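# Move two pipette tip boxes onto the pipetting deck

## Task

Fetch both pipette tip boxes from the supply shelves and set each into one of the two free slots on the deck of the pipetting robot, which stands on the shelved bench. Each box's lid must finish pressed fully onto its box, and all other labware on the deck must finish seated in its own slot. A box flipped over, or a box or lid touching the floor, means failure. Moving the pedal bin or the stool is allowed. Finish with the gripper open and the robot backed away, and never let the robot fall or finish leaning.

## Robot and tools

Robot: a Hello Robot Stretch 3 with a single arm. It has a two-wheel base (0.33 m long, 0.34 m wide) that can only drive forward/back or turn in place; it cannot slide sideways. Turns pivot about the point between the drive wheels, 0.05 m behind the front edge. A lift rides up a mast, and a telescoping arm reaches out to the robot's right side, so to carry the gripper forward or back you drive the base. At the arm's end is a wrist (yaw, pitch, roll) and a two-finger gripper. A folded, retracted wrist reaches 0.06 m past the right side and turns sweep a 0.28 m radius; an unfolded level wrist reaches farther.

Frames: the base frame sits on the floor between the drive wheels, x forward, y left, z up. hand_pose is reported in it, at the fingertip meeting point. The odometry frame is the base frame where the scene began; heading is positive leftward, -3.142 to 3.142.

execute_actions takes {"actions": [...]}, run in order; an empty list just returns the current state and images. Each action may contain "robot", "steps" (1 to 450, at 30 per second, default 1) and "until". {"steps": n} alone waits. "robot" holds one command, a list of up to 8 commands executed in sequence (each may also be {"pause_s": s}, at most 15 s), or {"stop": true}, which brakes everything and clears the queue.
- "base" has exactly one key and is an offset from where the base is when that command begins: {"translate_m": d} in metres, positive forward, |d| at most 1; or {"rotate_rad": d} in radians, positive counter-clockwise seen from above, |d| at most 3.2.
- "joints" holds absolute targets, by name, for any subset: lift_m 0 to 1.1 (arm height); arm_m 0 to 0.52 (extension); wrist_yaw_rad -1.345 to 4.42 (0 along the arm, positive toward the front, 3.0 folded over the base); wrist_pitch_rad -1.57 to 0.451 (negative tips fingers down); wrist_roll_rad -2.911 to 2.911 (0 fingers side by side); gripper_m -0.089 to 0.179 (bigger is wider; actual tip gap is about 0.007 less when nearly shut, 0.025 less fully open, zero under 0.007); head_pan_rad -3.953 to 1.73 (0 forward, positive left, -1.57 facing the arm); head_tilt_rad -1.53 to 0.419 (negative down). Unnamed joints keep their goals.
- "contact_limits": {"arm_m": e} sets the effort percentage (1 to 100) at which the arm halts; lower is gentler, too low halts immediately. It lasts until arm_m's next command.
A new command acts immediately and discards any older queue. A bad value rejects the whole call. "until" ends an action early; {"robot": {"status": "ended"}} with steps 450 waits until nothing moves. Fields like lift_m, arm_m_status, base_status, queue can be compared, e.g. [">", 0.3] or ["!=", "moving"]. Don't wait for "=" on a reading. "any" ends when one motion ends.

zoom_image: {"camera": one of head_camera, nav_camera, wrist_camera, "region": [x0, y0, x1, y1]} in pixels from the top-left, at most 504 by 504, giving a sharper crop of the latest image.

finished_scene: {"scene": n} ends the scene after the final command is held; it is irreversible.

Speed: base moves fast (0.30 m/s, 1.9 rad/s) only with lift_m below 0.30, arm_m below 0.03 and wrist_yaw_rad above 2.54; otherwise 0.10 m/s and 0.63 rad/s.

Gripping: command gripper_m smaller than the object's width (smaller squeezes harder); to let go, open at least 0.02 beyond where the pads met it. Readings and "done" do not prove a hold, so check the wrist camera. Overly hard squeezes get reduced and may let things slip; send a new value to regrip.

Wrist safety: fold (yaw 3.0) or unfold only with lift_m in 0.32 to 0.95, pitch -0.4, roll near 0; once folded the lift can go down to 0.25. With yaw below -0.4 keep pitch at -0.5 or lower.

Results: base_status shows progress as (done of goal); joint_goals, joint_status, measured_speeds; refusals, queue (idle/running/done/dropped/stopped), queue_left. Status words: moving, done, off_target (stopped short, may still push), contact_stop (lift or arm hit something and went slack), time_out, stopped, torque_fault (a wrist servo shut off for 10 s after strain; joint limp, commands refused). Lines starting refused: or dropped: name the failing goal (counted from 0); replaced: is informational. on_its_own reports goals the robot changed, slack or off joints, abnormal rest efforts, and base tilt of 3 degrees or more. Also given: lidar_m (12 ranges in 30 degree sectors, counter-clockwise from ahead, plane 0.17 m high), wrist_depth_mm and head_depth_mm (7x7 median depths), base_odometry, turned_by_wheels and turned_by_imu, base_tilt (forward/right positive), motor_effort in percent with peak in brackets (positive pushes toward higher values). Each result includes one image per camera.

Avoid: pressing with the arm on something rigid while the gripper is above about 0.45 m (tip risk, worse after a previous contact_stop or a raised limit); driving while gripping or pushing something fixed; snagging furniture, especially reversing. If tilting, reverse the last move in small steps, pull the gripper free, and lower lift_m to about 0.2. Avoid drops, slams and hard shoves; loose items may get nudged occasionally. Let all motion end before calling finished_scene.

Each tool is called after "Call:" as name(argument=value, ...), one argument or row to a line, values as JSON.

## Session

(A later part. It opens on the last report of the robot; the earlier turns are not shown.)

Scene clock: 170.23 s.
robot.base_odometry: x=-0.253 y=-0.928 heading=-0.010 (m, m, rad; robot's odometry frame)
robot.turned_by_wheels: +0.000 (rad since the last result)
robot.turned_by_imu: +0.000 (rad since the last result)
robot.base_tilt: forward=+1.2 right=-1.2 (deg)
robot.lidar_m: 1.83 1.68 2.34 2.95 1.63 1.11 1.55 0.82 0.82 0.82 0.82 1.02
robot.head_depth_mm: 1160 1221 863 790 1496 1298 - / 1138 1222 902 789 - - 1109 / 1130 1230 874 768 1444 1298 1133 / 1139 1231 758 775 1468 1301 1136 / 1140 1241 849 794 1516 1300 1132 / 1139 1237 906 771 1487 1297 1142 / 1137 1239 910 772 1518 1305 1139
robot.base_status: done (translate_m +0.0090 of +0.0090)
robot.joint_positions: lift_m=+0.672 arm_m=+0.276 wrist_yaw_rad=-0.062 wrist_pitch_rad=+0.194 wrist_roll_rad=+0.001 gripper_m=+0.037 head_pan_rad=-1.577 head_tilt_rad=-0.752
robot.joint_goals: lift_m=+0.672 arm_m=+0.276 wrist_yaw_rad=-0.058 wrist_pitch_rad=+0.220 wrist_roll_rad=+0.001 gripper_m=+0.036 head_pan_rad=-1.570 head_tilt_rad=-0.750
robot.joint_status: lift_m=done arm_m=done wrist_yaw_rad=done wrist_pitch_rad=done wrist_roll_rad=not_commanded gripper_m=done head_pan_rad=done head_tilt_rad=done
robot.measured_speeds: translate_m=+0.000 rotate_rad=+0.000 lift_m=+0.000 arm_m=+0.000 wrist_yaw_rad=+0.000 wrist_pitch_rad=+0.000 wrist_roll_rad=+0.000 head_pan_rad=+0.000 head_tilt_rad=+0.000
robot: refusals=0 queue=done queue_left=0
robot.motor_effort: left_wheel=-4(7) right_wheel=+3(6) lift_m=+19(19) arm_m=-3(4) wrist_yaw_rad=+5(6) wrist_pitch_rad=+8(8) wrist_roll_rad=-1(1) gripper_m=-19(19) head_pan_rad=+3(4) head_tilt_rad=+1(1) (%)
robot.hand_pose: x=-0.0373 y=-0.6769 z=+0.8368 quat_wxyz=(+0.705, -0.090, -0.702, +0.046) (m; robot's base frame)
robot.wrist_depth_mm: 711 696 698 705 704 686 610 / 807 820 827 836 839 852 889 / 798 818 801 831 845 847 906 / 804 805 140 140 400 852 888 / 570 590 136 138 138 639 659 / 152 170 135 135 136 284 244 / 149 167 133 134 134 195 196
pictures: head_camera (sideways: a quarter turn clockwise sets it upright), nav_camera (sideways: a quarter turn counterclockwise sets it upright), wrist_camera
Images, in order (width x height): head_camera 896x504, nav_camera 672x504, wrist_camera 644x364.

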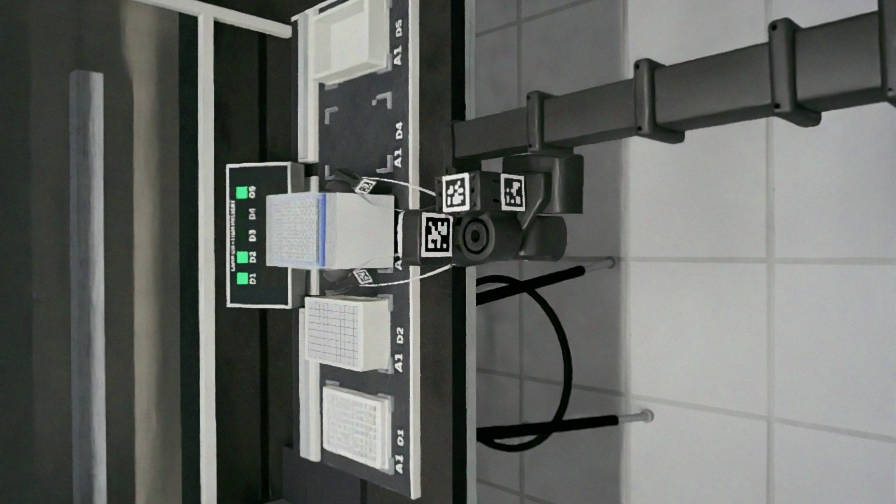

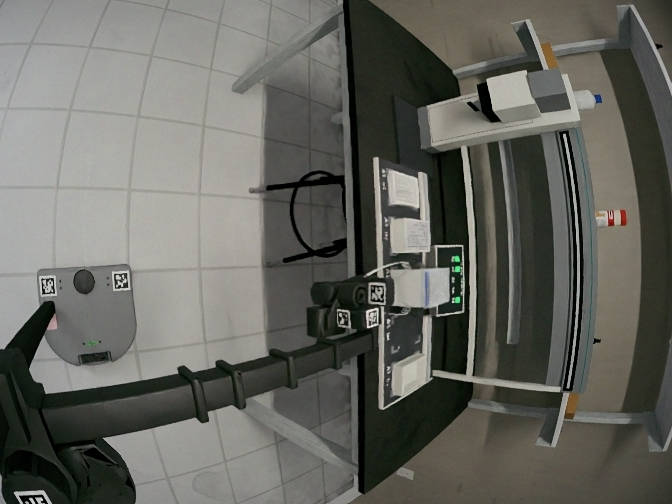

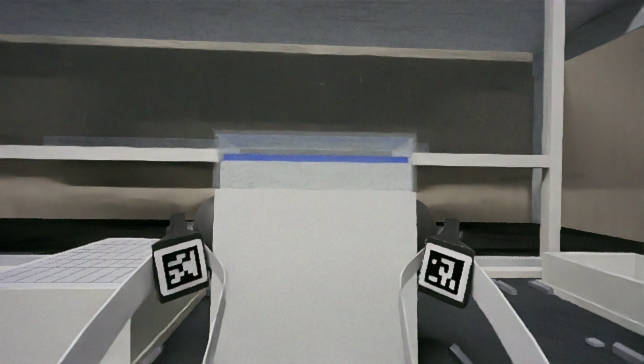

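Call:
execute_actions(
  actions=[
    {"robot":{"base":{"translate_m":-0.002},"joints":{"wrist_yaw_rad":-0.04,"wrist_pitch_rad":0.235}},"steps":30},
    {"robot":{"joints":{"arm_m":0.298},"contact_limits":{"arm_m":10}},"steps":60,"until":{"robot":{"status":"ended"}}},
  ],
)

Call:
zoom_image(
  camera="head_camera",
  region=[250,140,450,340],
)

Scene clock: 179.47 s.
robot.base_odometry: x=-0.255 y=-0.928 heading=-0.010 (m, m, rad; robot's odometry frame)
robot.turned_by_wheels: +0.000 (rad since the last result)
robot.turned_by_imu: +0.000 (rad since the last result)
robot.base_tilt: forward=+1.2 right=-1.2 (deg)
robot.lidar_m: 1.82 1.68 2.34 2.95 1.63 1.11 1.55 0.82 0.82 0.82 0.82 1.03
robot.head_depth_mm: 1157 1119 864 792 1509 1310 - / 1133 1236 902 792 1553 - 1113 / 1141 1236 881 791 1464 1303 1135 / 1133 1234 752 816 1485 1304 1132 / 1142 1236 842 795 1510 1299 1137 / 1138 1242 908 770 1485 1301 1138 / 1142 1242 911 773 1519 1307 1137
robot.base_status: done (translate_m -0.0020 of -0.0020)
robot.joint_positions: lift_m=+0.672 arm_m=+0.297 wrist_yaw_rad=-0.052 wrist_pitch_rad=+0.281 wrist_roll_rad=-0.010 gripper_m=+0.037 head_pan_rad=-1.577 head_tilt_rad=-0.752
robot.joint_goals: lift_m=+0.672 arm_m=+0.298 wrist_yaw_rad=-0.040 wrist_pitch_rad=+0.235 wrist_roll_rad=-0.010 gripper_m=+0.036 head_pan_rad=-1.570 head_tilt_rad=-0.750
robot.joint_status: lift_m=done arm_m=done wrist_yaw_rad=done wrist_pitch_rad=done wrist_roll_rad=not_commanded gripper_m=done head_pan_rad=done head_tilt_rad=done
robot.measured_speeds: translate_m=+0.000 rotate_rad=+0.000 lift_m=+0.000 arm_m=+0.000 wrist_yaw_rad=+0.000 wrist_pitch_rad=+0.000 wrist_roll_rad=+0.000 head_pan_rad=+0.000 head_tilt_rad=+0.000
robot: refusals=0 queue=done queue_left=0
robot.motor_effort: left_wheel=-5(11) right_wheel=+3(6) lift_m=+19(19) arm_m=+10(9) wrist_yaw_rad=+12(13) wrist_pitch_rad=-15(15) wrist_roll_rad=+7(6) gripper_m=-21(19) head_pan_rad=+3(3) head_tilt_rad=+1(1) (%)
robot.contact_limits: arm_m 10 (drawing in: default 21, maximum 35; extending or still: default 29, maximum 47)
robot.hand_pose: x=-0.0345 y=-0.6945 z=+0.8592 quat_wxyz=(+0.706, -0.117, -0.693, +0.080) (m; robot's base frame)
robot.wrist_depth_mm: 598 576 585 571 562 567 575 / 793 817 817 814 760 778 684 / 790 846 823 858 853 857 855 / 724 759 154 151 387 870 845 / 777 802 139 140 141 820 847 / 435 241 132 132 132 521 461 / 158 169 125 124 128 267 233
pictures: head_camera (sideways: a quarter turn clockwise sets it upright), nav_camera (sideways: a quarter turn counterclockwise sets it upright), wrist_camera
Images, in order (width x height): head_camera 896x504, nav_camera 672x504, wrist_camera 644x364.

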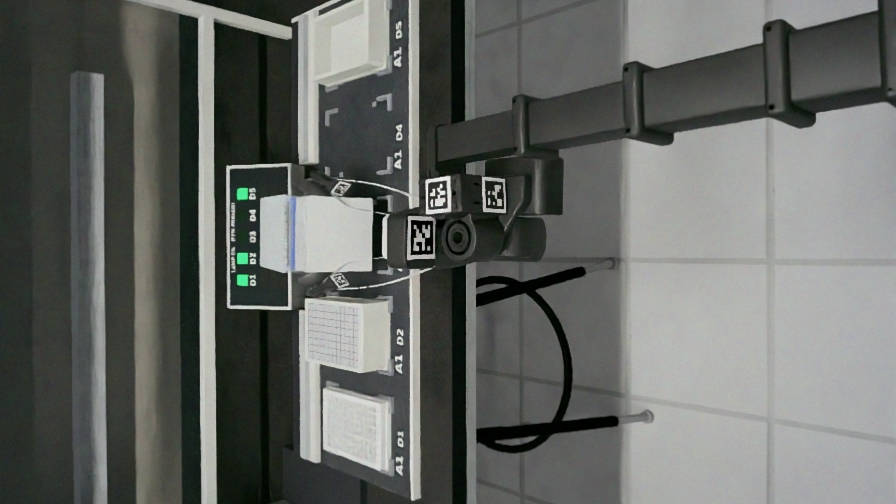

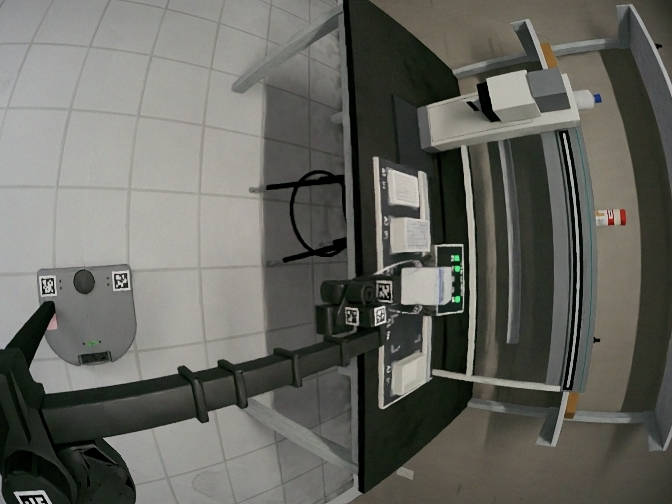

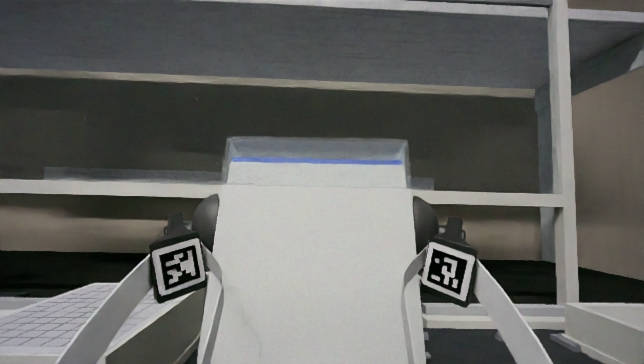

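Region (250, 140, 450, 340) of head_camera's 896x504 image, scaled by 2.520, with more detail than that image has.

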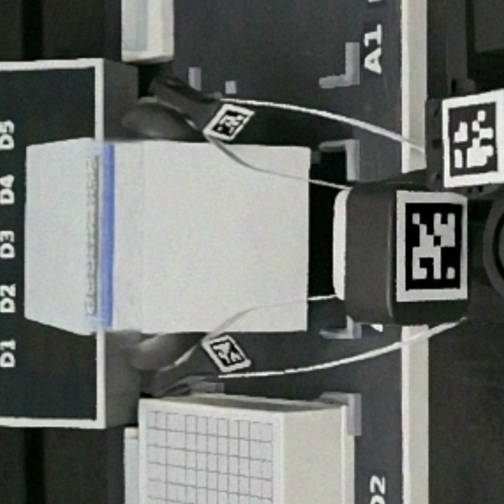

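Call:
execute_actions(
  actions=[
    {"robot":{"joints":{"arm_m":0.272,"wrist_pitch_rad":0.21,"wrist_roll_rad":0}},"steps":30},
    {"robot":{"base":{"translate_m":-0.005},"joints":{"wrist_yaw_rad":-0.022,"wrist_pitch_rad":0.17}},"steps":35},
    {"robot":{"joints":{"wrist_pitch_rad":0.225}},"steps":15},
    {"robot":{"joints":{"lift_m":0.681}},"steps":25},
  ],
)

Call:
zoom_image(
  camera="head_camera",
  region=[250,140,450,340],
)

Scene clock: 194.10 s.
robot.base_odometry: x=-0.260 y=-0.928 heading=-0.010 (m, m, rad; robot's odometry frame)
robot.turned_by_wheels: +0.000 (rad since the last result)
robot.turned_by_imu: +0.000 (rad since the last result)
robot.base_tilt: forward=+1.2 right=-1.2 (deg)
robot.lidar_m: 1.83 1.69 2.34 2.95 1.62 1.11 1.55 0.82 0.81 0.82 0.82 1.03
robot.head_depth_mm: 1161 1172 864 790 1510 1292 - / 1138 1233 902 790 - - 1110 / 1138 1231 879 769 1448 1302 1138 / 1139 1231 744 792 1467 1301 1136 / 1136 1236 839 771 1481 1301 1139 / 1141 1240 911 770 1520 1300 1136 / 1142 1239 911 773 1473 1306 1131
robot.base_status: done (translate_m -0.0050 of -0.0050)
robot.joint_positions: lift_m=+0.680 arm_m=+0.272 wrist_yaw_rad=-0.023 wrist_pitch_rad=+0.187 wrist_roll_rad=-0.004 gripper_m=+0.037 head_pan_rad=-1.577 head_tilt_rad=-0.752
robot.joint_goals: lift_m=+0.681 arm_m=+0.272 wrist_yaw_rad=-0.022 wrist_pitch_rad=+0.225 wrist_roll_rad=+0.000 gripper_m=+0.036 head_pan_rad=-1.570 head_tilt_rad=-0.750
robot.joint_status: lift_m=done arm_m=done wrist_yaw_rad=done wrist_pitch_rad=done wrist_roll_rad=done gripper_m=done head_pan_rad=done head_tilt_rad=done
robot.measured_speeds: translate_m=+0.000 rotate_rad=+0.000 lift_m=+0.000 arm_m=+0.000 wrist_yaw_rad=+0.000 wrist_pitch_rad=+0.000 wrist_roll_rad=+0.000 head_pan_rad=+0.000 head_tilt_rad=+0.000
robot: refusals=0 queue=done queue_left=0
robot.motor_effort: left_wheel=-2(10) right_wheel=+0(3) lift_m=+43(45) arm_m=-3(9) wrist_yaw_rad=+2(13) wrist_pitch_rad=+12(19) wrist_roll_rad=+4(8) gripper_m=-17(18) head_pan_rad=+2(3) head_tilt_rad=+1(1) (%)
robot.hand_pose: x=-0.0273 y=-0.6735 z=+0.8431 quat_wxyz=(+0.707, -0.074, -0.701, +0.057) (m; robot's base frame)
robot.wrist_depth_mm: 716 705 722 694 680 692 637 / 833 847 863 853 857 851 843 / 815 843 846 860 843 852 855 / 859 854 141 141 403 855 835 / 578 648 138 137 137 700 579 / 168 182 135 135 136 313 263 / 156 165 133 133 133 207 209
pictures: head_camera (sideways: a quarter turn clockwise sets it upright), nav_camera (sideways: a quarter turn counterclockwise sets it upright), wrist_camera
Images, in order (width x height): head_camera 896x504, nav_camera 672x504, wrist_camera 644x364.

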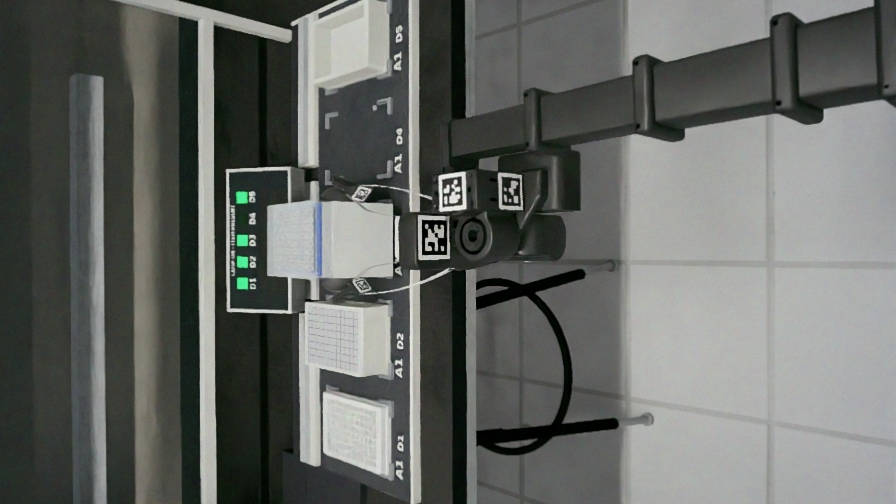

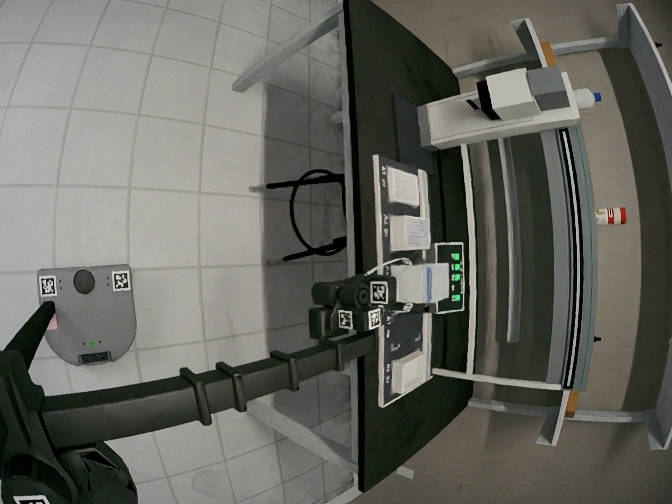

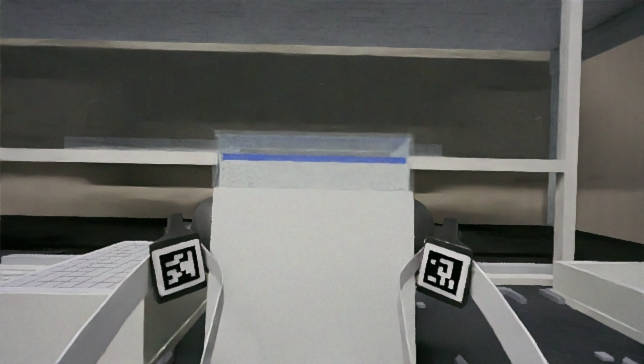

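Region (250, 140, 450, 340) of head_camera's 896x504 image, scaled by 2.520, with more detail than that image has.

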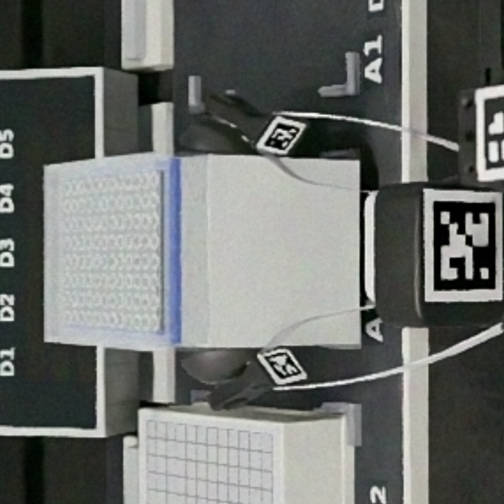

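The box is now square and centred, with a light load on its far edge.

Call:
execute_actions(
  actions=[
    {"robot":{"joints":{"arm_m":0.296},"contact_limits":{"arm_m":10}},"steps":60,"until":{"robot":{"status":"ended"}}},
  ],
)

Call:
zoom_image(
  camera="head_camera",
  region=[250,140,450,340],
)

Scene clock: 198.67 s.
robot.base_odometry: x=-0.260 y=-0.928 heading=-0.010 (m, m, rad; robot's odometry frame)
robot.turned_by_wheels: +0.000 (rad since the last result)
robot.turned_by_imu: +0.000 (rad since the last result)
robot.base_tilt: forward=+1.2 right=-1.2 (deg)
robot.lidar_m: 1.82 1.69 2.34 2.95 1.63 1.11 1.55 0.82 0.81 0.82 0.82 1.03
robot.head_depth_mm: 1160 1176 864 791 1519 1297 - / 1137 1233 903 791 - - 1110 / 1136 1236 874 792 1478 1301 1138 / 1136 1239 768 810 1479 1303 1136 / 1137 1231 831 769 1481 1304 1136 / 1137 1237 908 771 1514 1303 1132 / 1140 1245 913 772 1493 1303 1137
robot.base_status: done (translate_m -0.0050 of -0.0050)
robot.joint_positions: lift_m=+0.681 arm_m=+0.296 wrist_yaw_rad=-0.024 wrist_pitch_rad=+0.203 wrist_roll_rad=-0.003 gripper_m=+0.037 head_pan_rad=-1.577 head_tilt_rad=-0.752
robot.joint_goals: lift_m=+0.681 arm_m=+0.296 wrist_yaw_rad=-0.022 wrist_pitch_rad=+0.225 wrist_roll_rad=+0.000 gripper_m=+0.036 head_pan_rad=-1.570 head_tilt_rad=-0.750
robot.joint_status: lift_m=done arm_m=done wrist_yaw_rad=done wrist_pitch_rad=done wrist_roll_rad=done gripper_m=done head_pan_rad=done head_tilt_rad=done
robot.measured_speeds: translate_m=+0.000 rotate_rad=+0.000 lift_m=+0.000 arm_m=+0.000 wrist_yaw_rad=+0.000 wrist_pitch_rad=+0.000 wrist_roll_rad=+0.000 head_pan_rad=+0.000 head_tilt_rad=+0.000
robot: refusals=0 queue=done queue_left=0
robot.motor_effort: left_wheel=-3(5) right_wheel=+1(4) lift_m=+39(42) arm_m=+4(8) wrist_yaw_rad=+3(3) wrist_pitch_rad=+7(12) wrist_roll_rad=+2(4) gripper_m=-19(17) head_pan_rad=+4(3) head_tilt_rad=+0(1) (%)
robot.contact_limits: arm_m 10 (drawing in: default 21, maximum 35; extending or still: default 29, maximum 47)
robot.hand_pose: x=-0.0276 y=-0.6964 z=+0.8473 quat_wxyz=(+0.705, -0.080, -0.701, +0.063) (m; robot's base frame)
robot.wrist_depth_mm: 702 702 675 672 646 655 620 / 800 783 832 822 847 841 832 / 815 826 804 820 809 839 823 / 793 835 145 144 379 816 824 / 644 674 138 138 138 757 645 / 182 188 134 135 136 307 259 / 133 163 131 131 132 219 216
pictures: head_camera (sideways: a quarter turn clockwise sets it upright), nav_camera (sideways: a quarter turn counterclockwise sets it upright), wrist_camera
Images, in order (width x height): head_camera 896x504, nav_camera 672x504, wrist_camera 644x364.

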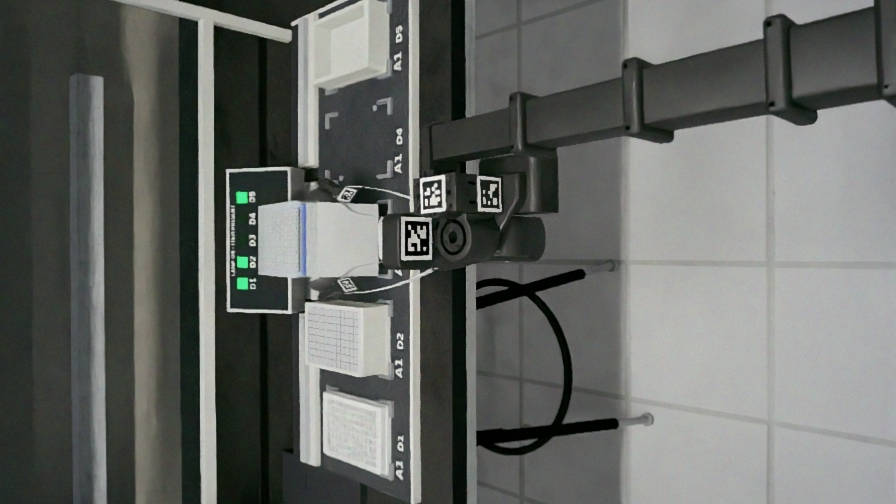

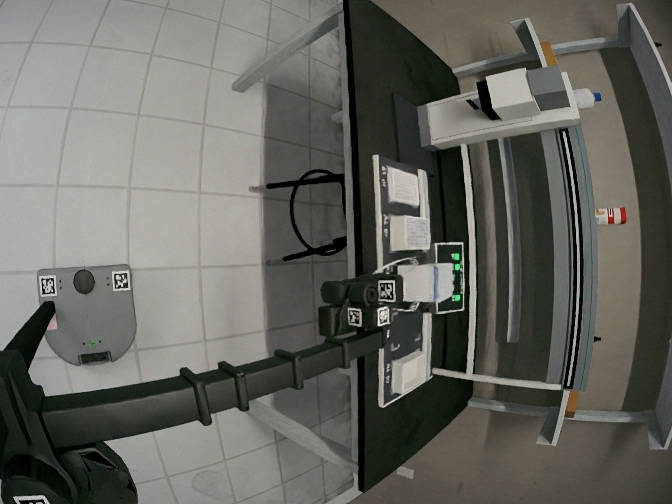

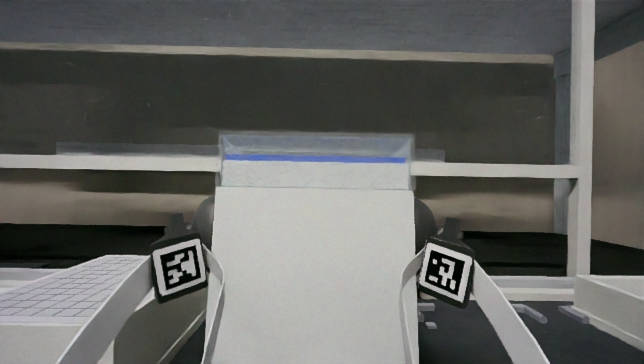

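Region (250, 140, 450, 340) of head_camera's 896x504 image, scaled by 2.520, with more detail than that image has.

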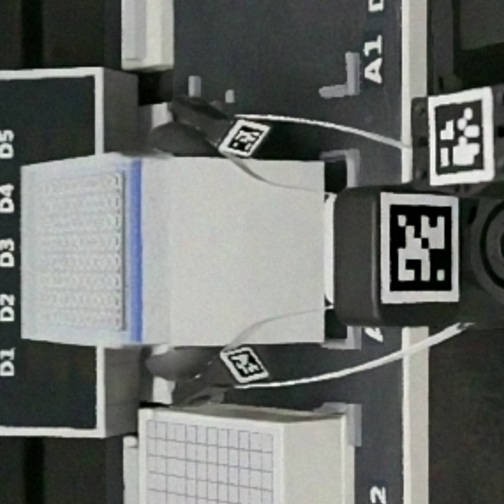

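Call:
execute_actions(
  actions=[
    {"robot":{"base":{"translate_m":-0.001},"joints":{"arm_m":0.301},"contact_limits":{"arm_m":10}},"steps":25},
    {"robot":{"joints":{"arm_m":0.298,"wrist_pitch_rad":0.17}},"steps":25},
    {"robot":{"joints":{"arm_m":0.295,"wrist_pitch_rad":0.125}},"steps":25},
  ],
)

Call:
zoom_image(
  camera="head_camera",
  region=[250,140,450,340],
)

Scene clock: 206.07 s.
robot.base_odometry: x=-0.261 y=-0.928 heading=-0.010 (m, m, rad; robot's odometry frame)
robot.turned_by_wheels: +0.000 (rad since the last result)
robot.turned_by_imu: +0.000 (rad since the last result)
robot.base_tilt: forward=+1.1 right=-1.2 (deg)
robot.lidar_m: 1.82 1.69 2.35 2.94 1.62 1.10 1.55 0.82 0.81 0.82 0.82 1.03
robot.head_depth_mm: 1155 1122 865 790 1516 1293 - / 1140 1226 904 790 - - 1119 / 1137 1236 881 792 1485 1301 1131 / 1136 1233 781 - 1479 1301 1139 / 1141 1235 840 770 1485 1303 1139 / 1139 1242 908 771 1519 1298 1133 / 1141 1241 908 773 1486 1302 1139
robot.base_status: done (translate_m -0.0010 of -0.0010)
robot.joint_positions: lift_m=+0.681 arm_m=+0.295 wrist_yaw_rad=-0.024 wrist_pitch_rad=+0.132 wrist_roll_rad=-0.003 gripper_m=+0.037 head_pan_rad=-1.577 head_tilt_rad=-0.752
robot.joint_goals: lift_m=+0.681 arm_m=+0.295 wrist_yaw_rad=-0.022 wrist_pitch_rad=+0.125 wrist_roll_rad=+0.000 gripper_m=+0.036 head_pan_rad=-1.570 head_tilt_rad=-0.750
robot.joint_status: lift_m=done arm_m=done wrist_yaw_rad=done wrist_pitch_rad=done wrist_roll_rad=done gripper_m=done head_pan_rad=done head_tilt_rad=done
robot.measured_speeds: translate_m=+0.000 rotate_rad=+0.000 lift_m=+0.000 arm_m=+0.000 wrist_yaw_rad=+0.000 wrist_pitch_rad=+0.000 wrist_roll_rad=+0.000 head_pan_rad=+0.000 head_tilt_rad=+0.000
robot: refusals=0 queue=done queue_left=0
robot.motor_effort: left_wheel=-3(10) right_wheel=+1(4) lift_m=+40(40) arm_m=-1(3) wrist_yaw_rad=+2(3) wrist_pitch_rad=-2(7) wrist_roll_rad=+2(2) gripper_m=-18(20) head_pan_rad=+3(3) head_tilt_rad=+1(1) (%)
robot.hand_pose: x=-0.0276 y=-0.6971 z=+0.8290 quat_wxyz=(+0.707, -0.055, -0.704, +0.038) (m; robot's base frame)
robot.wrist_depth_mm: 794 789 794 794 814 779 671 / 792 796 794 806 799 801 802 / 800 741 745 724 822 795 797 / 815 814 137 136 835 830 800 / 438 230 136 135 136 497 449 / 136 157 136 136 136 257 227 / 135 155 137 136 159 180 181
pictures: head_camera (sideways: a quarter turn clockwise sets it upright), nav_camera (sideways: a quarter turn counterclockwise sets it upright), wrist_camera
Images, in order (width x height): head_camera 896x504, nav_camera 672x504, wrist_camera 644x364.

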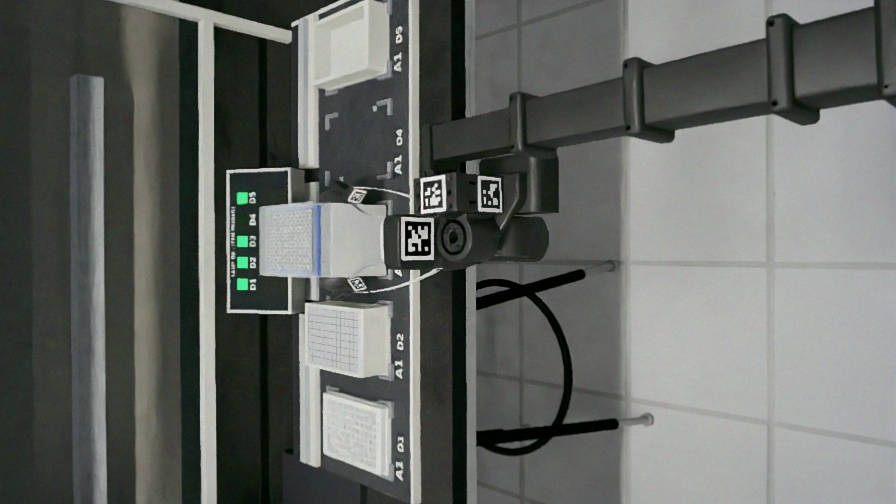

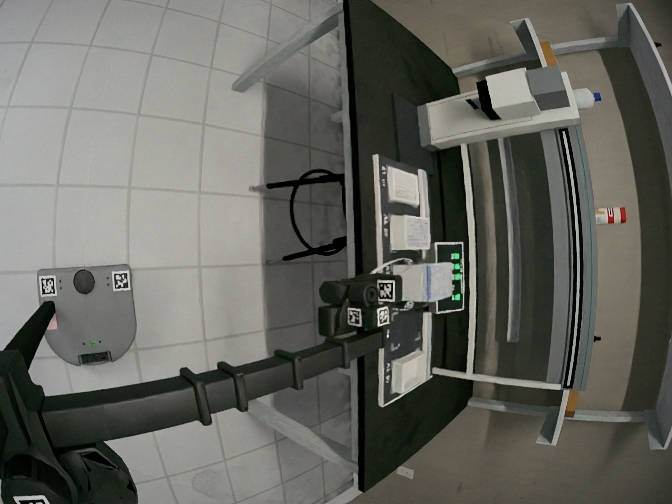

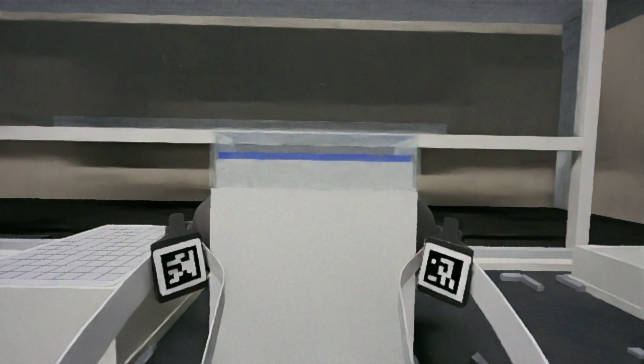

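Region (250, 140, 450, 340) of head_camera's 896x504 image, scaled by 2.520, with more detail than that image has.

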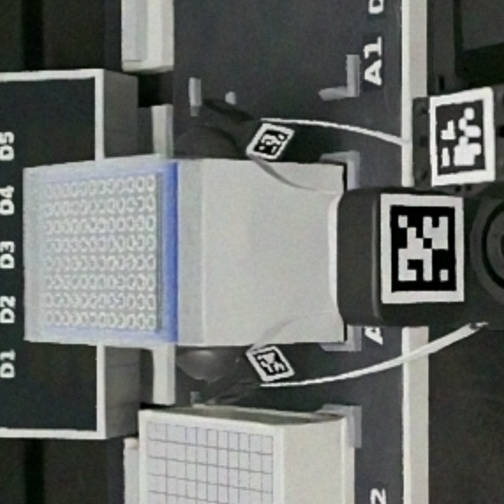

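Call:
execute_actions(
  actions=[
    {"robot":[{"joints":{"gripper_m":0.113,"wrist_pitch_rad":0.14}},{"joints":{"arm_m":0.0}}],"steps":300,"until":{"robot":{"status":"ended"}}},
  ],
)

Call:
zoom_image(
  camera="head_camera",
  region=[250,140,450,340],
)

Call:
zoom_image(
  camera="wrist_camera",
  region=[200,130,440,300],
)

Scene clock: 215.73 s.
robot.base_odometry: x=-0.261 y=-0.928 heading=-0.010 (m, m, rad; robot's odometry frame)
robot.turned_by_wheels: +0.000 (rad since the last result)
robot.turned_by_imu: +0.000 (rad since the last result)
robot.base_tilt: forward=+1.2 right=-1.2 (deg)
robot.lidar_m: 1.83 1.69 2.35 2.94 1.62 1.11 1.55 0.82 0.81 0.82 0.83 1.03
robot.head_depth_mm: 1161 1173 864 790 1518 1293 - / 1140 1225 900 790 1515 1299 - / 1139 1237 871 791 1491 1332 - / 1139 1233 781 793 1481 1317 1140 / 1135 1228 846 770 1487 1301 1135 / 1140 1240 909 771 1528 1302 1139 / 1135 1238 911 772 1483 1295 1137
robot.base_status: done (translate_m -0.0010 of -0.0010)
robot.joint_positions: lift_m=+0.681 arm_m=+0.000 wrist_yaw_rad=-0.022 wrist_pitch_rad=+0.122 wrist_roll_rad=-0.003 gripper_m=+0.113 head_pan_rad=-1.577 head_tilt_rad=-0.752
robot.joint_goals: lift_m=+0.681 arm_m=+0.000 wrist_yaw_rad=-0.022 wrist_pitch_rad=+0.140 wrist_roll_rad=+0.000 gripper_m=+0.113 head_pan_rad=-1.570 head_tilt_rad=-0.750
robot.joint_status: lift_m=done arm_m=done wrist_yaw_rad=done wrist_pitch_rad=done wrist_roll_rad=done gripper_m=done head_pan_rad=done head_tilt_rad=done
robot.measured_speeds: translate_m=+0.000 rotate_rad=+0.000 lift_m=+0.000 arm_m=+0.000 wrist_yaw_rad=+0.000 wrist_pitch_rad=+0.000 wrist_roll_rad=+0.000 head_pan_rad=+0.000 head_tilt_rad=+0.000
robot: refusals=0 queue=done queue_left=0
robot.motor_effort: left_wheel=-3(3) right_wheel=+1(1) lift_m=+40(40) arm_m=-4(4) wrist_yaw_rad=+1(3) wrist_pitch_rad=+6(8) wrist_roll_rad=+2(2) gripper_m=-1(78) head_pan_rad=+3(3) head_tilt_rad=+1(1) (%)
robot.hand_pose: x=-0.0272 y=-0.4026 z=+0.8265 quat_wxyz=(+0.707, -0.051, -0.704, +0.035) (m; robot's base frame)
robot.wrist_depth_mm: 524 788 841 813 804 823 - / 587 - - - - - - / 600 - - - - - - / 607 867 - 423 - - - / 385 409 396 402 410 427 482 / 376 381 378 378 382 338 342 / - 556 608 - - - -
pictures: head_camera (sideways: a quarter turn clockwise sets it upright), nav_camera (sideways: a quarter turn counterclockwise sets it upright), wrist_camera
Images, in order (width x height): head_camera 896x504, nav_camera 672x504, wrist_camera 644x364.

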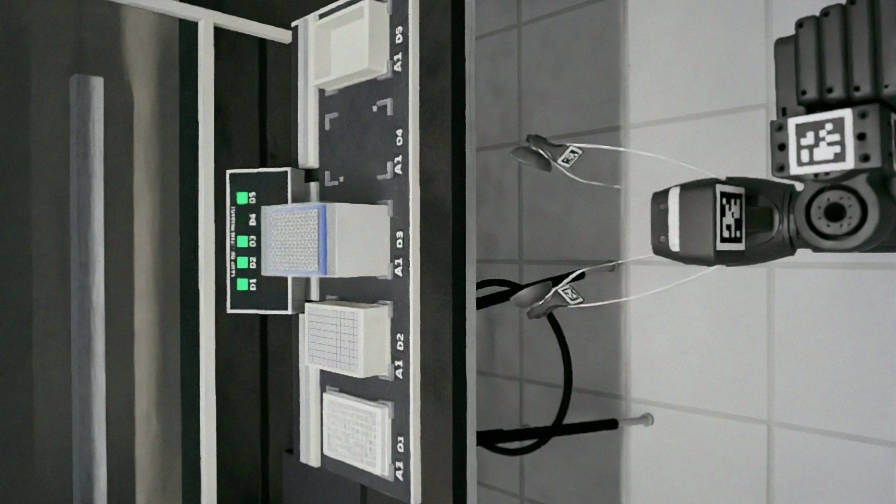

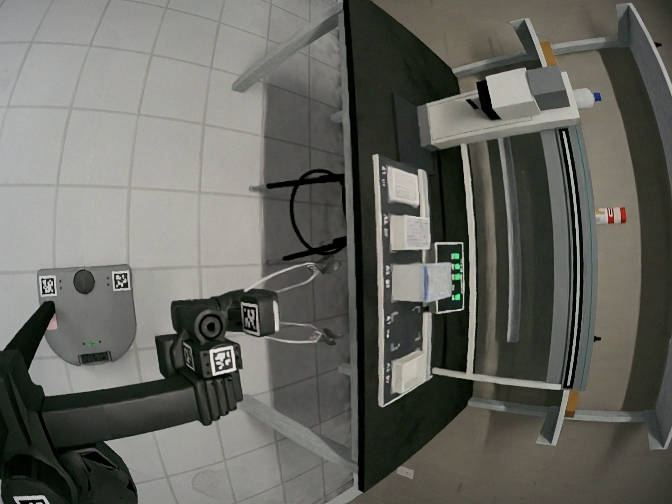

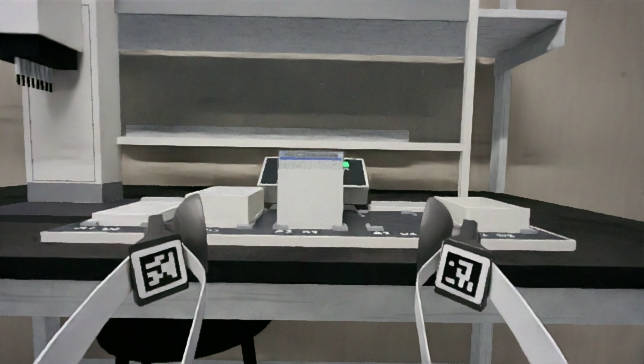

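Region (250, 140, 450, 340) of head_camera's 896x504 image, scaled by 2.520, with more detail than that image has.

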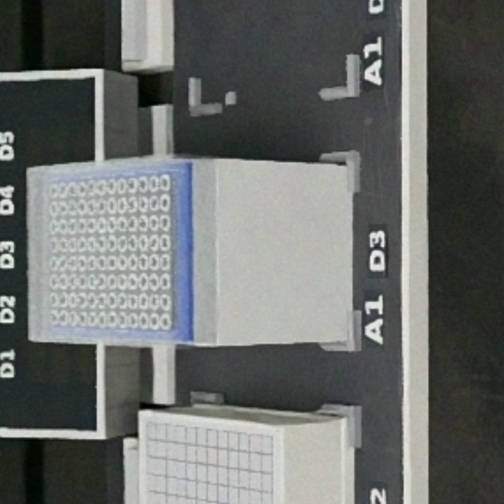

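Region (200, 130, 440, 300) of wrist_camera's 644x364 image, scaled by 2.100; it fills the top 357 rows of this view, and the rest is white.

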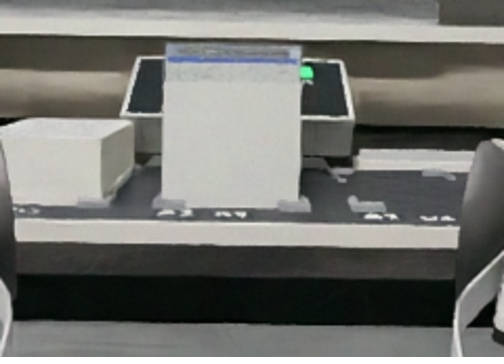

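Call:
execute_actions(
  actions=[
    {"robot":[{"base":{"rotate_rad":-0.948}},{"base":{"translate_m":-0.773},"joints":{"lift_m":0.485,"wrist_pitch_rad":-0.03,"wrist_yaw_rad":0,"gripper_m":0.17}},{"base":{"rotate_rad":-0.644}},{"joints":{"arm_m":0.15}}],"steps":450,"until":{"robot":{"status":"ended"}}},
    {"steps":200,"until":{"robot":{"status":"ended"}}},
  ],
)

Scene clock: 238.43 s.
robot.base_odometry: x=-0.706 y=-0.295 heading=-1.602 (m, m, rad; robot's odometry frame)
robot.turned_by_wheels: -1.592 (rad since the last result)
robot.turned_by_imu: -1.575 (rad since the last result)
robot.base_tilt: forward=+1.1 right=-1.2 (deg)
robot.lidar_m: 1.21 1.84 1.79 2.07 2.16 2.42 2.34 0.85 0.89 0.73 0.61 1.55
robot.head_depth_mm: 864 693 1172 1061 1326 1258 1129 / 860 693 1163 1063 1321 1261 1153 / 760 694 1161 1062 1329 - 1109 / 858 696 1155 1005 955 1248 1132 / 867 666 1147 1066 959 1247 1138 / 864 666 944 1012 946 1252 1132 / 693 639 629 778 1485 1296 1138
robot.base_status: done (rotate_rad -0.6439 of -0.6440)
robot.joint_positions: lift_m=+0.486 arm_m=+0.150 wrist_yaw_rad=+0.000 wrist_pitch_rad=-0.047 wrist_roll_rad=-0.003 gripper_m=+0.170 head_pan_rad=-1.577 head_tilt_rad=-0.752
robot.joint_goals: lift_m=+0.485 arm_m=+0.150 wrist_yaw_rad=+0.000 wrist_pitch_rad=-0.030 wrist_roll_rad=+0.000 gripper_m=+0.170 head_pan_rad=-1.570 head_tilt_rad=-0.750
robot.joint_status: lift_m=done arm_m=done wrist_yaw_rad=done wrist_pitch_rad=done wrist_roll_rad=done gripper_m=done head_pan_rad=done head_tilt_rad=done
robot.measured_speeds: translate_m=+0.000 rotate_rad=+0.000 lift_m=+0.000 arm_m=+0.000 wrist_yaw_rad=+0.000 wrist_pitch_rad=+0.000 wrist_roll_rad=+0.000 head_pan_rad=+0.000 head_tilt_rad=+0.000
robot: refusals=0 queue=done queue_left=0
robot.motor_effort: left_wheel=+3(9) right_wheel=-4(8) lift_m=+18(39) arm_m=+3(3) wrist_yaw_rad=+1(5) wrist_pitch_rad=+5(4) wrist_roll_rad=+2(2) gripper_m=-1(83) head_pan_rad=+3(3) head_tilt_rad=+2(1) (%)
robot.hand_pose: x=-0.0216 y=-0.5494 z=+0.5881 quat_wxyz=(+0.708, +0.017, -0.706, -0.017) (m; robot's base frame)
robot.wrist_depth_mm: 297 429 580 576 586 584 589 / 296 431 600 600 606 620 612 / 302 428 612 351 625 633 640 / 298 410 485 363 519 517 538 / 286 314 307 308 316 349 321 / - 213 224 225 225 216 232 / 209 210 209 212 214 215 216
pictures: head_camera (sideways: a quarter turn clockwise sets it upright), nav_camera (sideways: a quarter turn counterclockwise sets it upright), wrist_camera
Images, in order (width x height): head_camera 896x504, nav_camera 672x504, wrist_camera 644x364.

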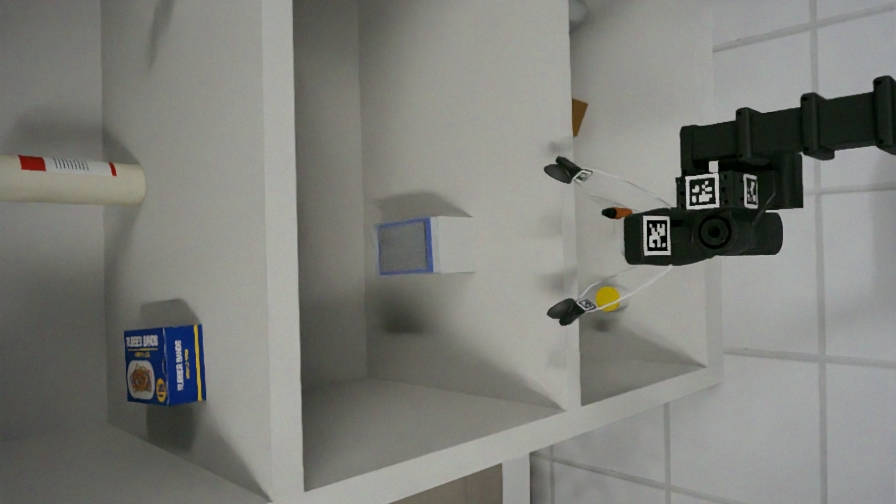

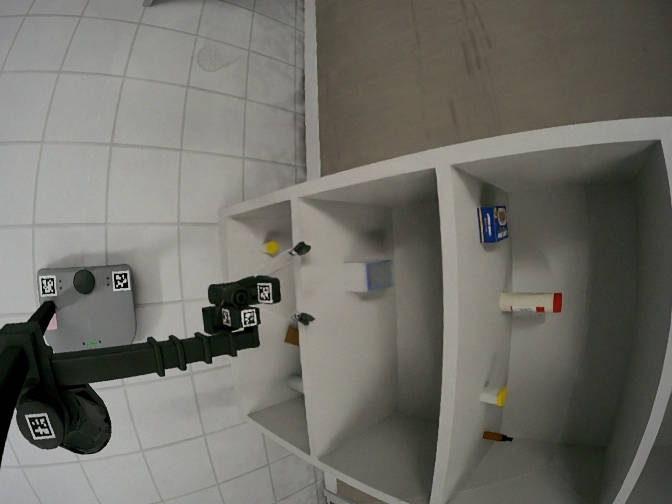

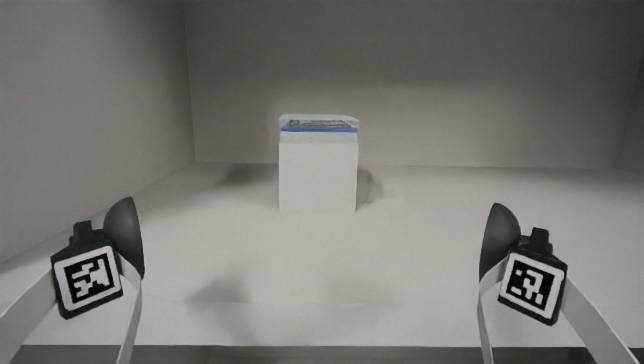

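Call:
execute_actions(
  actions=[
    {"robot":{"joints":{"arm_m":0.375,"wrist_pitch_rad":-0.07},"contact_limits":{"arm_m":12}},"steps":200,"until":{"robot":{"status":"ended"}}},
  ],
)

Scene clock: 243.97 s.
robot.base_odometry: x=-0.706 y=-0.295 heading=-1.602 (m, m, rad; robot's odometry frame)
robot.turned_by_wheels: +0.000 (rad since the last result)
robot.turned_by_imu: +0.000 (rad since the last result)
robot.base_tilt: forward=+1.1 right=-1.2 (deg)
robot.lidar_m: 1.22 1.83 1.79 2.07 2.16 2.41 2.33 0.85 0.89 0.73 0.61 1.54
robot.head_depth_mm: 860 693 1167 1062 1324 1250 1126 / 861 693 1167 1064 1327 1244 1154 / 761 693 1156 1094 - 1242 1136 / 860 695 1155 1005 1331 1244 1133 / 862 666 1151 1064 959 1246 1134 / 864 667 942 1008 947 1248 1136 / 694 639 629 779 1488 1297 1139
robot.base_status: done (rotate_rad -0.6439 of -0.6440)
robot.joint_positions: lift_m=+0.486 arm_m=+0.375 wrist_yaw_rad=+0.000 wrist_pitch_rad=-0.086 wrist_roll_rad=-0.003 gripper_m=+0.170 head_pan_rad=-1.577 head_tilt_rad=-0.752
robot.joint_goals: lift_m=+0.485 arm_m=+0.375 wrist_yaw_rad=+0.000 wrist_pitch_rad=-0.070 wrist_roll_rad=+0.000 gripper_m=+0.170 head_pan_rad=-1.570 head_tilt_rad=-0.750
robot.joint_status: lift_m=done arm_m=done wrist_yaw_rad=done wrist_pitch_rad=done wrist_roll_rad=done gripper_m=done head_pan_rad=done head_tilt_rad=done
robot.measured_speeds: translate_m=+0.000 rotate_rad=+0.000 lift_m=+0.000 arm_m=+0.000 wrist_yaw_rad=+0.000 wrist_pitch_rad=+0.000 wrist_roll_rad=+0.000 head_pan_rad=+0.000 head_tilt_rad=+0.000
robot: refusals=0 queue=done queue_left=0
robot.motor_effort: left_wheel=+4(4) right_wheel=-4(4) lift_m=+17(17) arm_m=+4(4) wrist_yaw_rad=+1(1) wrist_pitch_rad=+5(4) wrist_roll_rad=+2(2) gripper_m=-1(0) head_pan_rad=+3(3) head_tilt_rad=+1(1) (%)
robot.contact_limits: arm_m 12 (drawing in: default 21, maximum 35; extending or still: default 29, maximum 47)
robot.hand_pose: x=-0.0215 y=-0.7728 z=+0.5781 quat_wxyz=(+0.708, +0.031, -0.705, -0.031) (m; robot's base frame)
robot.wrist_depth_mm: 296 367 369 373 374 375 379 / 295 378 383 386 393 395 387 / 299 397 399 170 402 411 412 / 296 376 129 130 132 427 424 / 269 275 134 135 139 300 285 / - 195 142 142 147 196 210 / 158 158 148 148 153 164 165
pictures: head_camera (sideways: a quarter turn clockwise sets it upright), nav_camera (sideways: a quarter turn counterclockwise sets it upright), wrist_camera
Images, in order (width x height): head_camera 896x504, nav_camera 672x504, wrist_camera 644x364.

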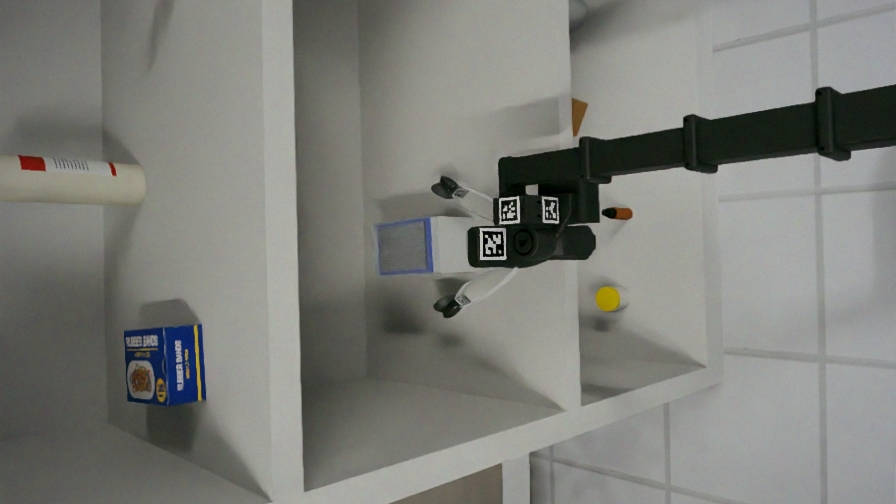

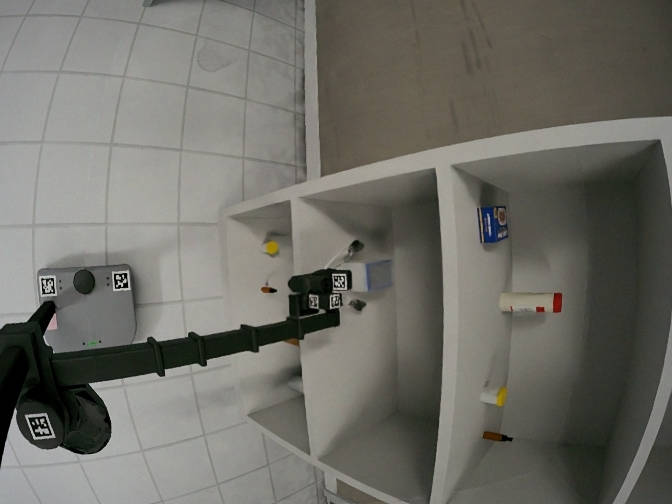

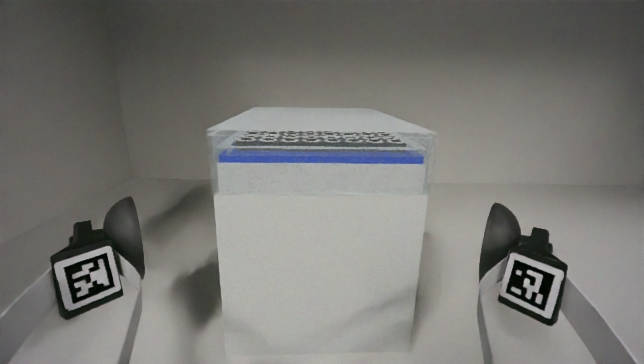

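Call:
execute_actions(
  actions=[
    {"robot":[{"joints":{"arm_m":0.383,"lift_m":0.478}},{"joints":{"gripper_m":0.05}},{"joints":{"arm_m":0.245}},{"joints":{"gripper_m":0.17}},{"joints":{"wrist_pitch_rad":0.15,"lift_m":0.435}},{"joints":{"wrist_pitch_rad":0.34,"lift_m":0.386}}],"steps":450,"until":{"robot":{"status":"ended"}}},
  ],
)

Scene clock: 257.53 s.
robot.base_odometry: x=-0.706 y=-0.295 heading=-1.602 (m, m, rad; robot's odometry frame)
robot.turned_by_wheels: +0.000 (rad since the last result)
robot.turned_by_imu: +0.000 (rad since the last result)
robot.base_tilt: forward=+1.2 right=-1.2 (deg)
robot.lidar_m: 1.22 1.83 1.78 2.07 2.16 2.42 2.34 0.86 0.89 0.73 0.61 1.54
robot.head_depth_mm: 861 693 1170 1063 1328 1253 1138 / 859 694 1164 1064 1325 1250 1133 / 760 694 1156 1062 1329 - 1135 / 860 698 1150 1007 922 1248 1140 / 864 667 1151 1067 958 1249 1135 / 863 667 943 1008 942 1243 1139 / 695 639 629 775 1484 1297 1146
robot.base_status: done (rotate_rad -0.6439 of -0.6440)
robot.joint_positions: lift_m=+0.387 arm_m=+0.245 wrist_yaw_rad=+0.000 wrist_pitch_rad=+0.317 wrist_roll_rad=-0.003 gripper_m=+0.170 head_pan_rad=-1.577 head_tilt_rad=-0.752
robot.joint_goals: lift_m=+0.386 arm_m=+0.245 wrist_yaw_rad=+0.000 wrist_pitch_rad=+0.340 wrist_roll_rad=+0.000 gripper_m=+0.170 head_pan_rad=-1.570 head_tilt_rad=-0.750
robot.joint_status: lift_m=done arm_m=done wrist_yaw_rad=done wrist_pitch_rad=done wrist_roll_rad=done gripper_m=done head_pan_rad=done head_tilt_rad=done
robot.measured_speeds: translate_m=+0.000 rotate_rad=+0.000 lift_m=+0.000 arm_m=+0.000 wrist_yaw_rad=+0.000 wrist_pitch_rad=+0.000 wrist_roll_rad=+0.000 head_pan_rad=+0.000 head_tilt_rad=+0.000
robot: refusals=0 queue=done queue_left=0
robot.motor_effort: left_wheel=+3(4) right_wheel=-3(4) lift_m=+17(18) arm_m=-4(5) wrist_yaw_rad=+1(3) wrist_pitch_rad=+7(7) wrist_roll_rad=+2(2) gripper_m=-1(90) head_pan_rad=+4(3) head_tilt_rad=+1(0) (%)
robot.hand_pose: x=-0.0215 y=-0.6413 z=+0.5824 quat_wxyz=(+0.699, -0.112, -0.697, +0.111) (m; robot's base frame)
robot.wrist_depth_mm: 294 423 589 577 572 594 608 / 297 424 584 572 587 587 594 / 297 422 560 575 573 577 566 / 298 434 139 138 141 566 578 / 286 505 135 135 136 559 558 / - 258 132 133 134 260 318 / 157 160 130 130 132 167 168
pictures: head_camera (sideways: a quarter turn clockwise sets it upright), nav_camera (sideways: a quarter turn counterclockwise sets it upright), wrist_camera
Images, in order (width x height): head_camera 896x504, nav_camera 672x504, wrist_camera 644x364.

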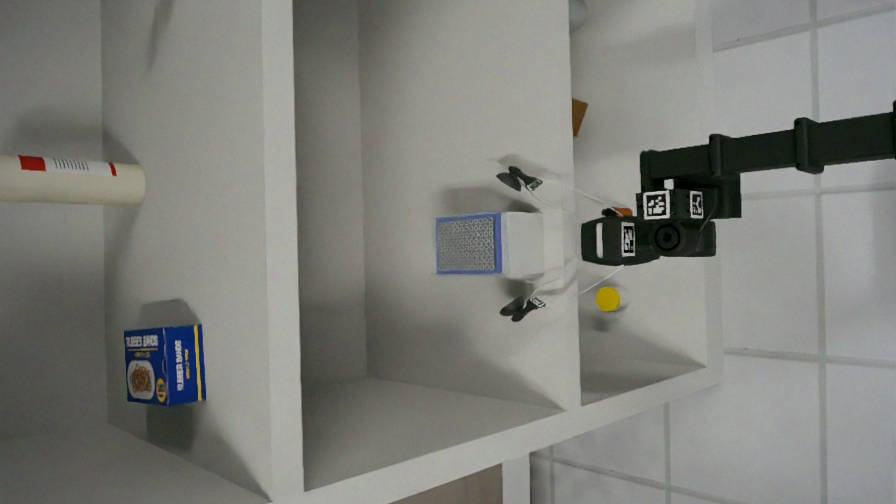

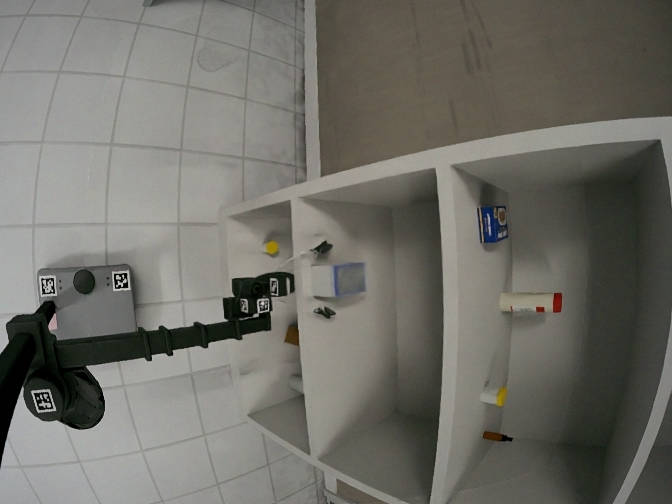

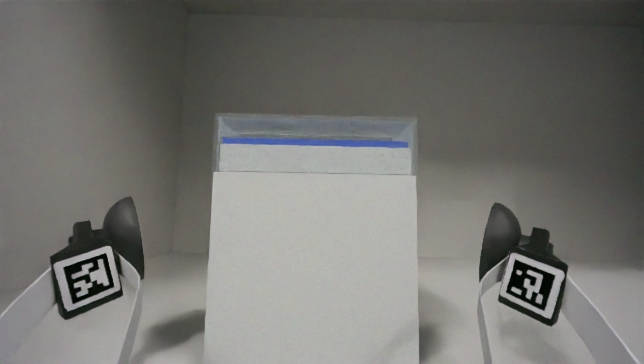

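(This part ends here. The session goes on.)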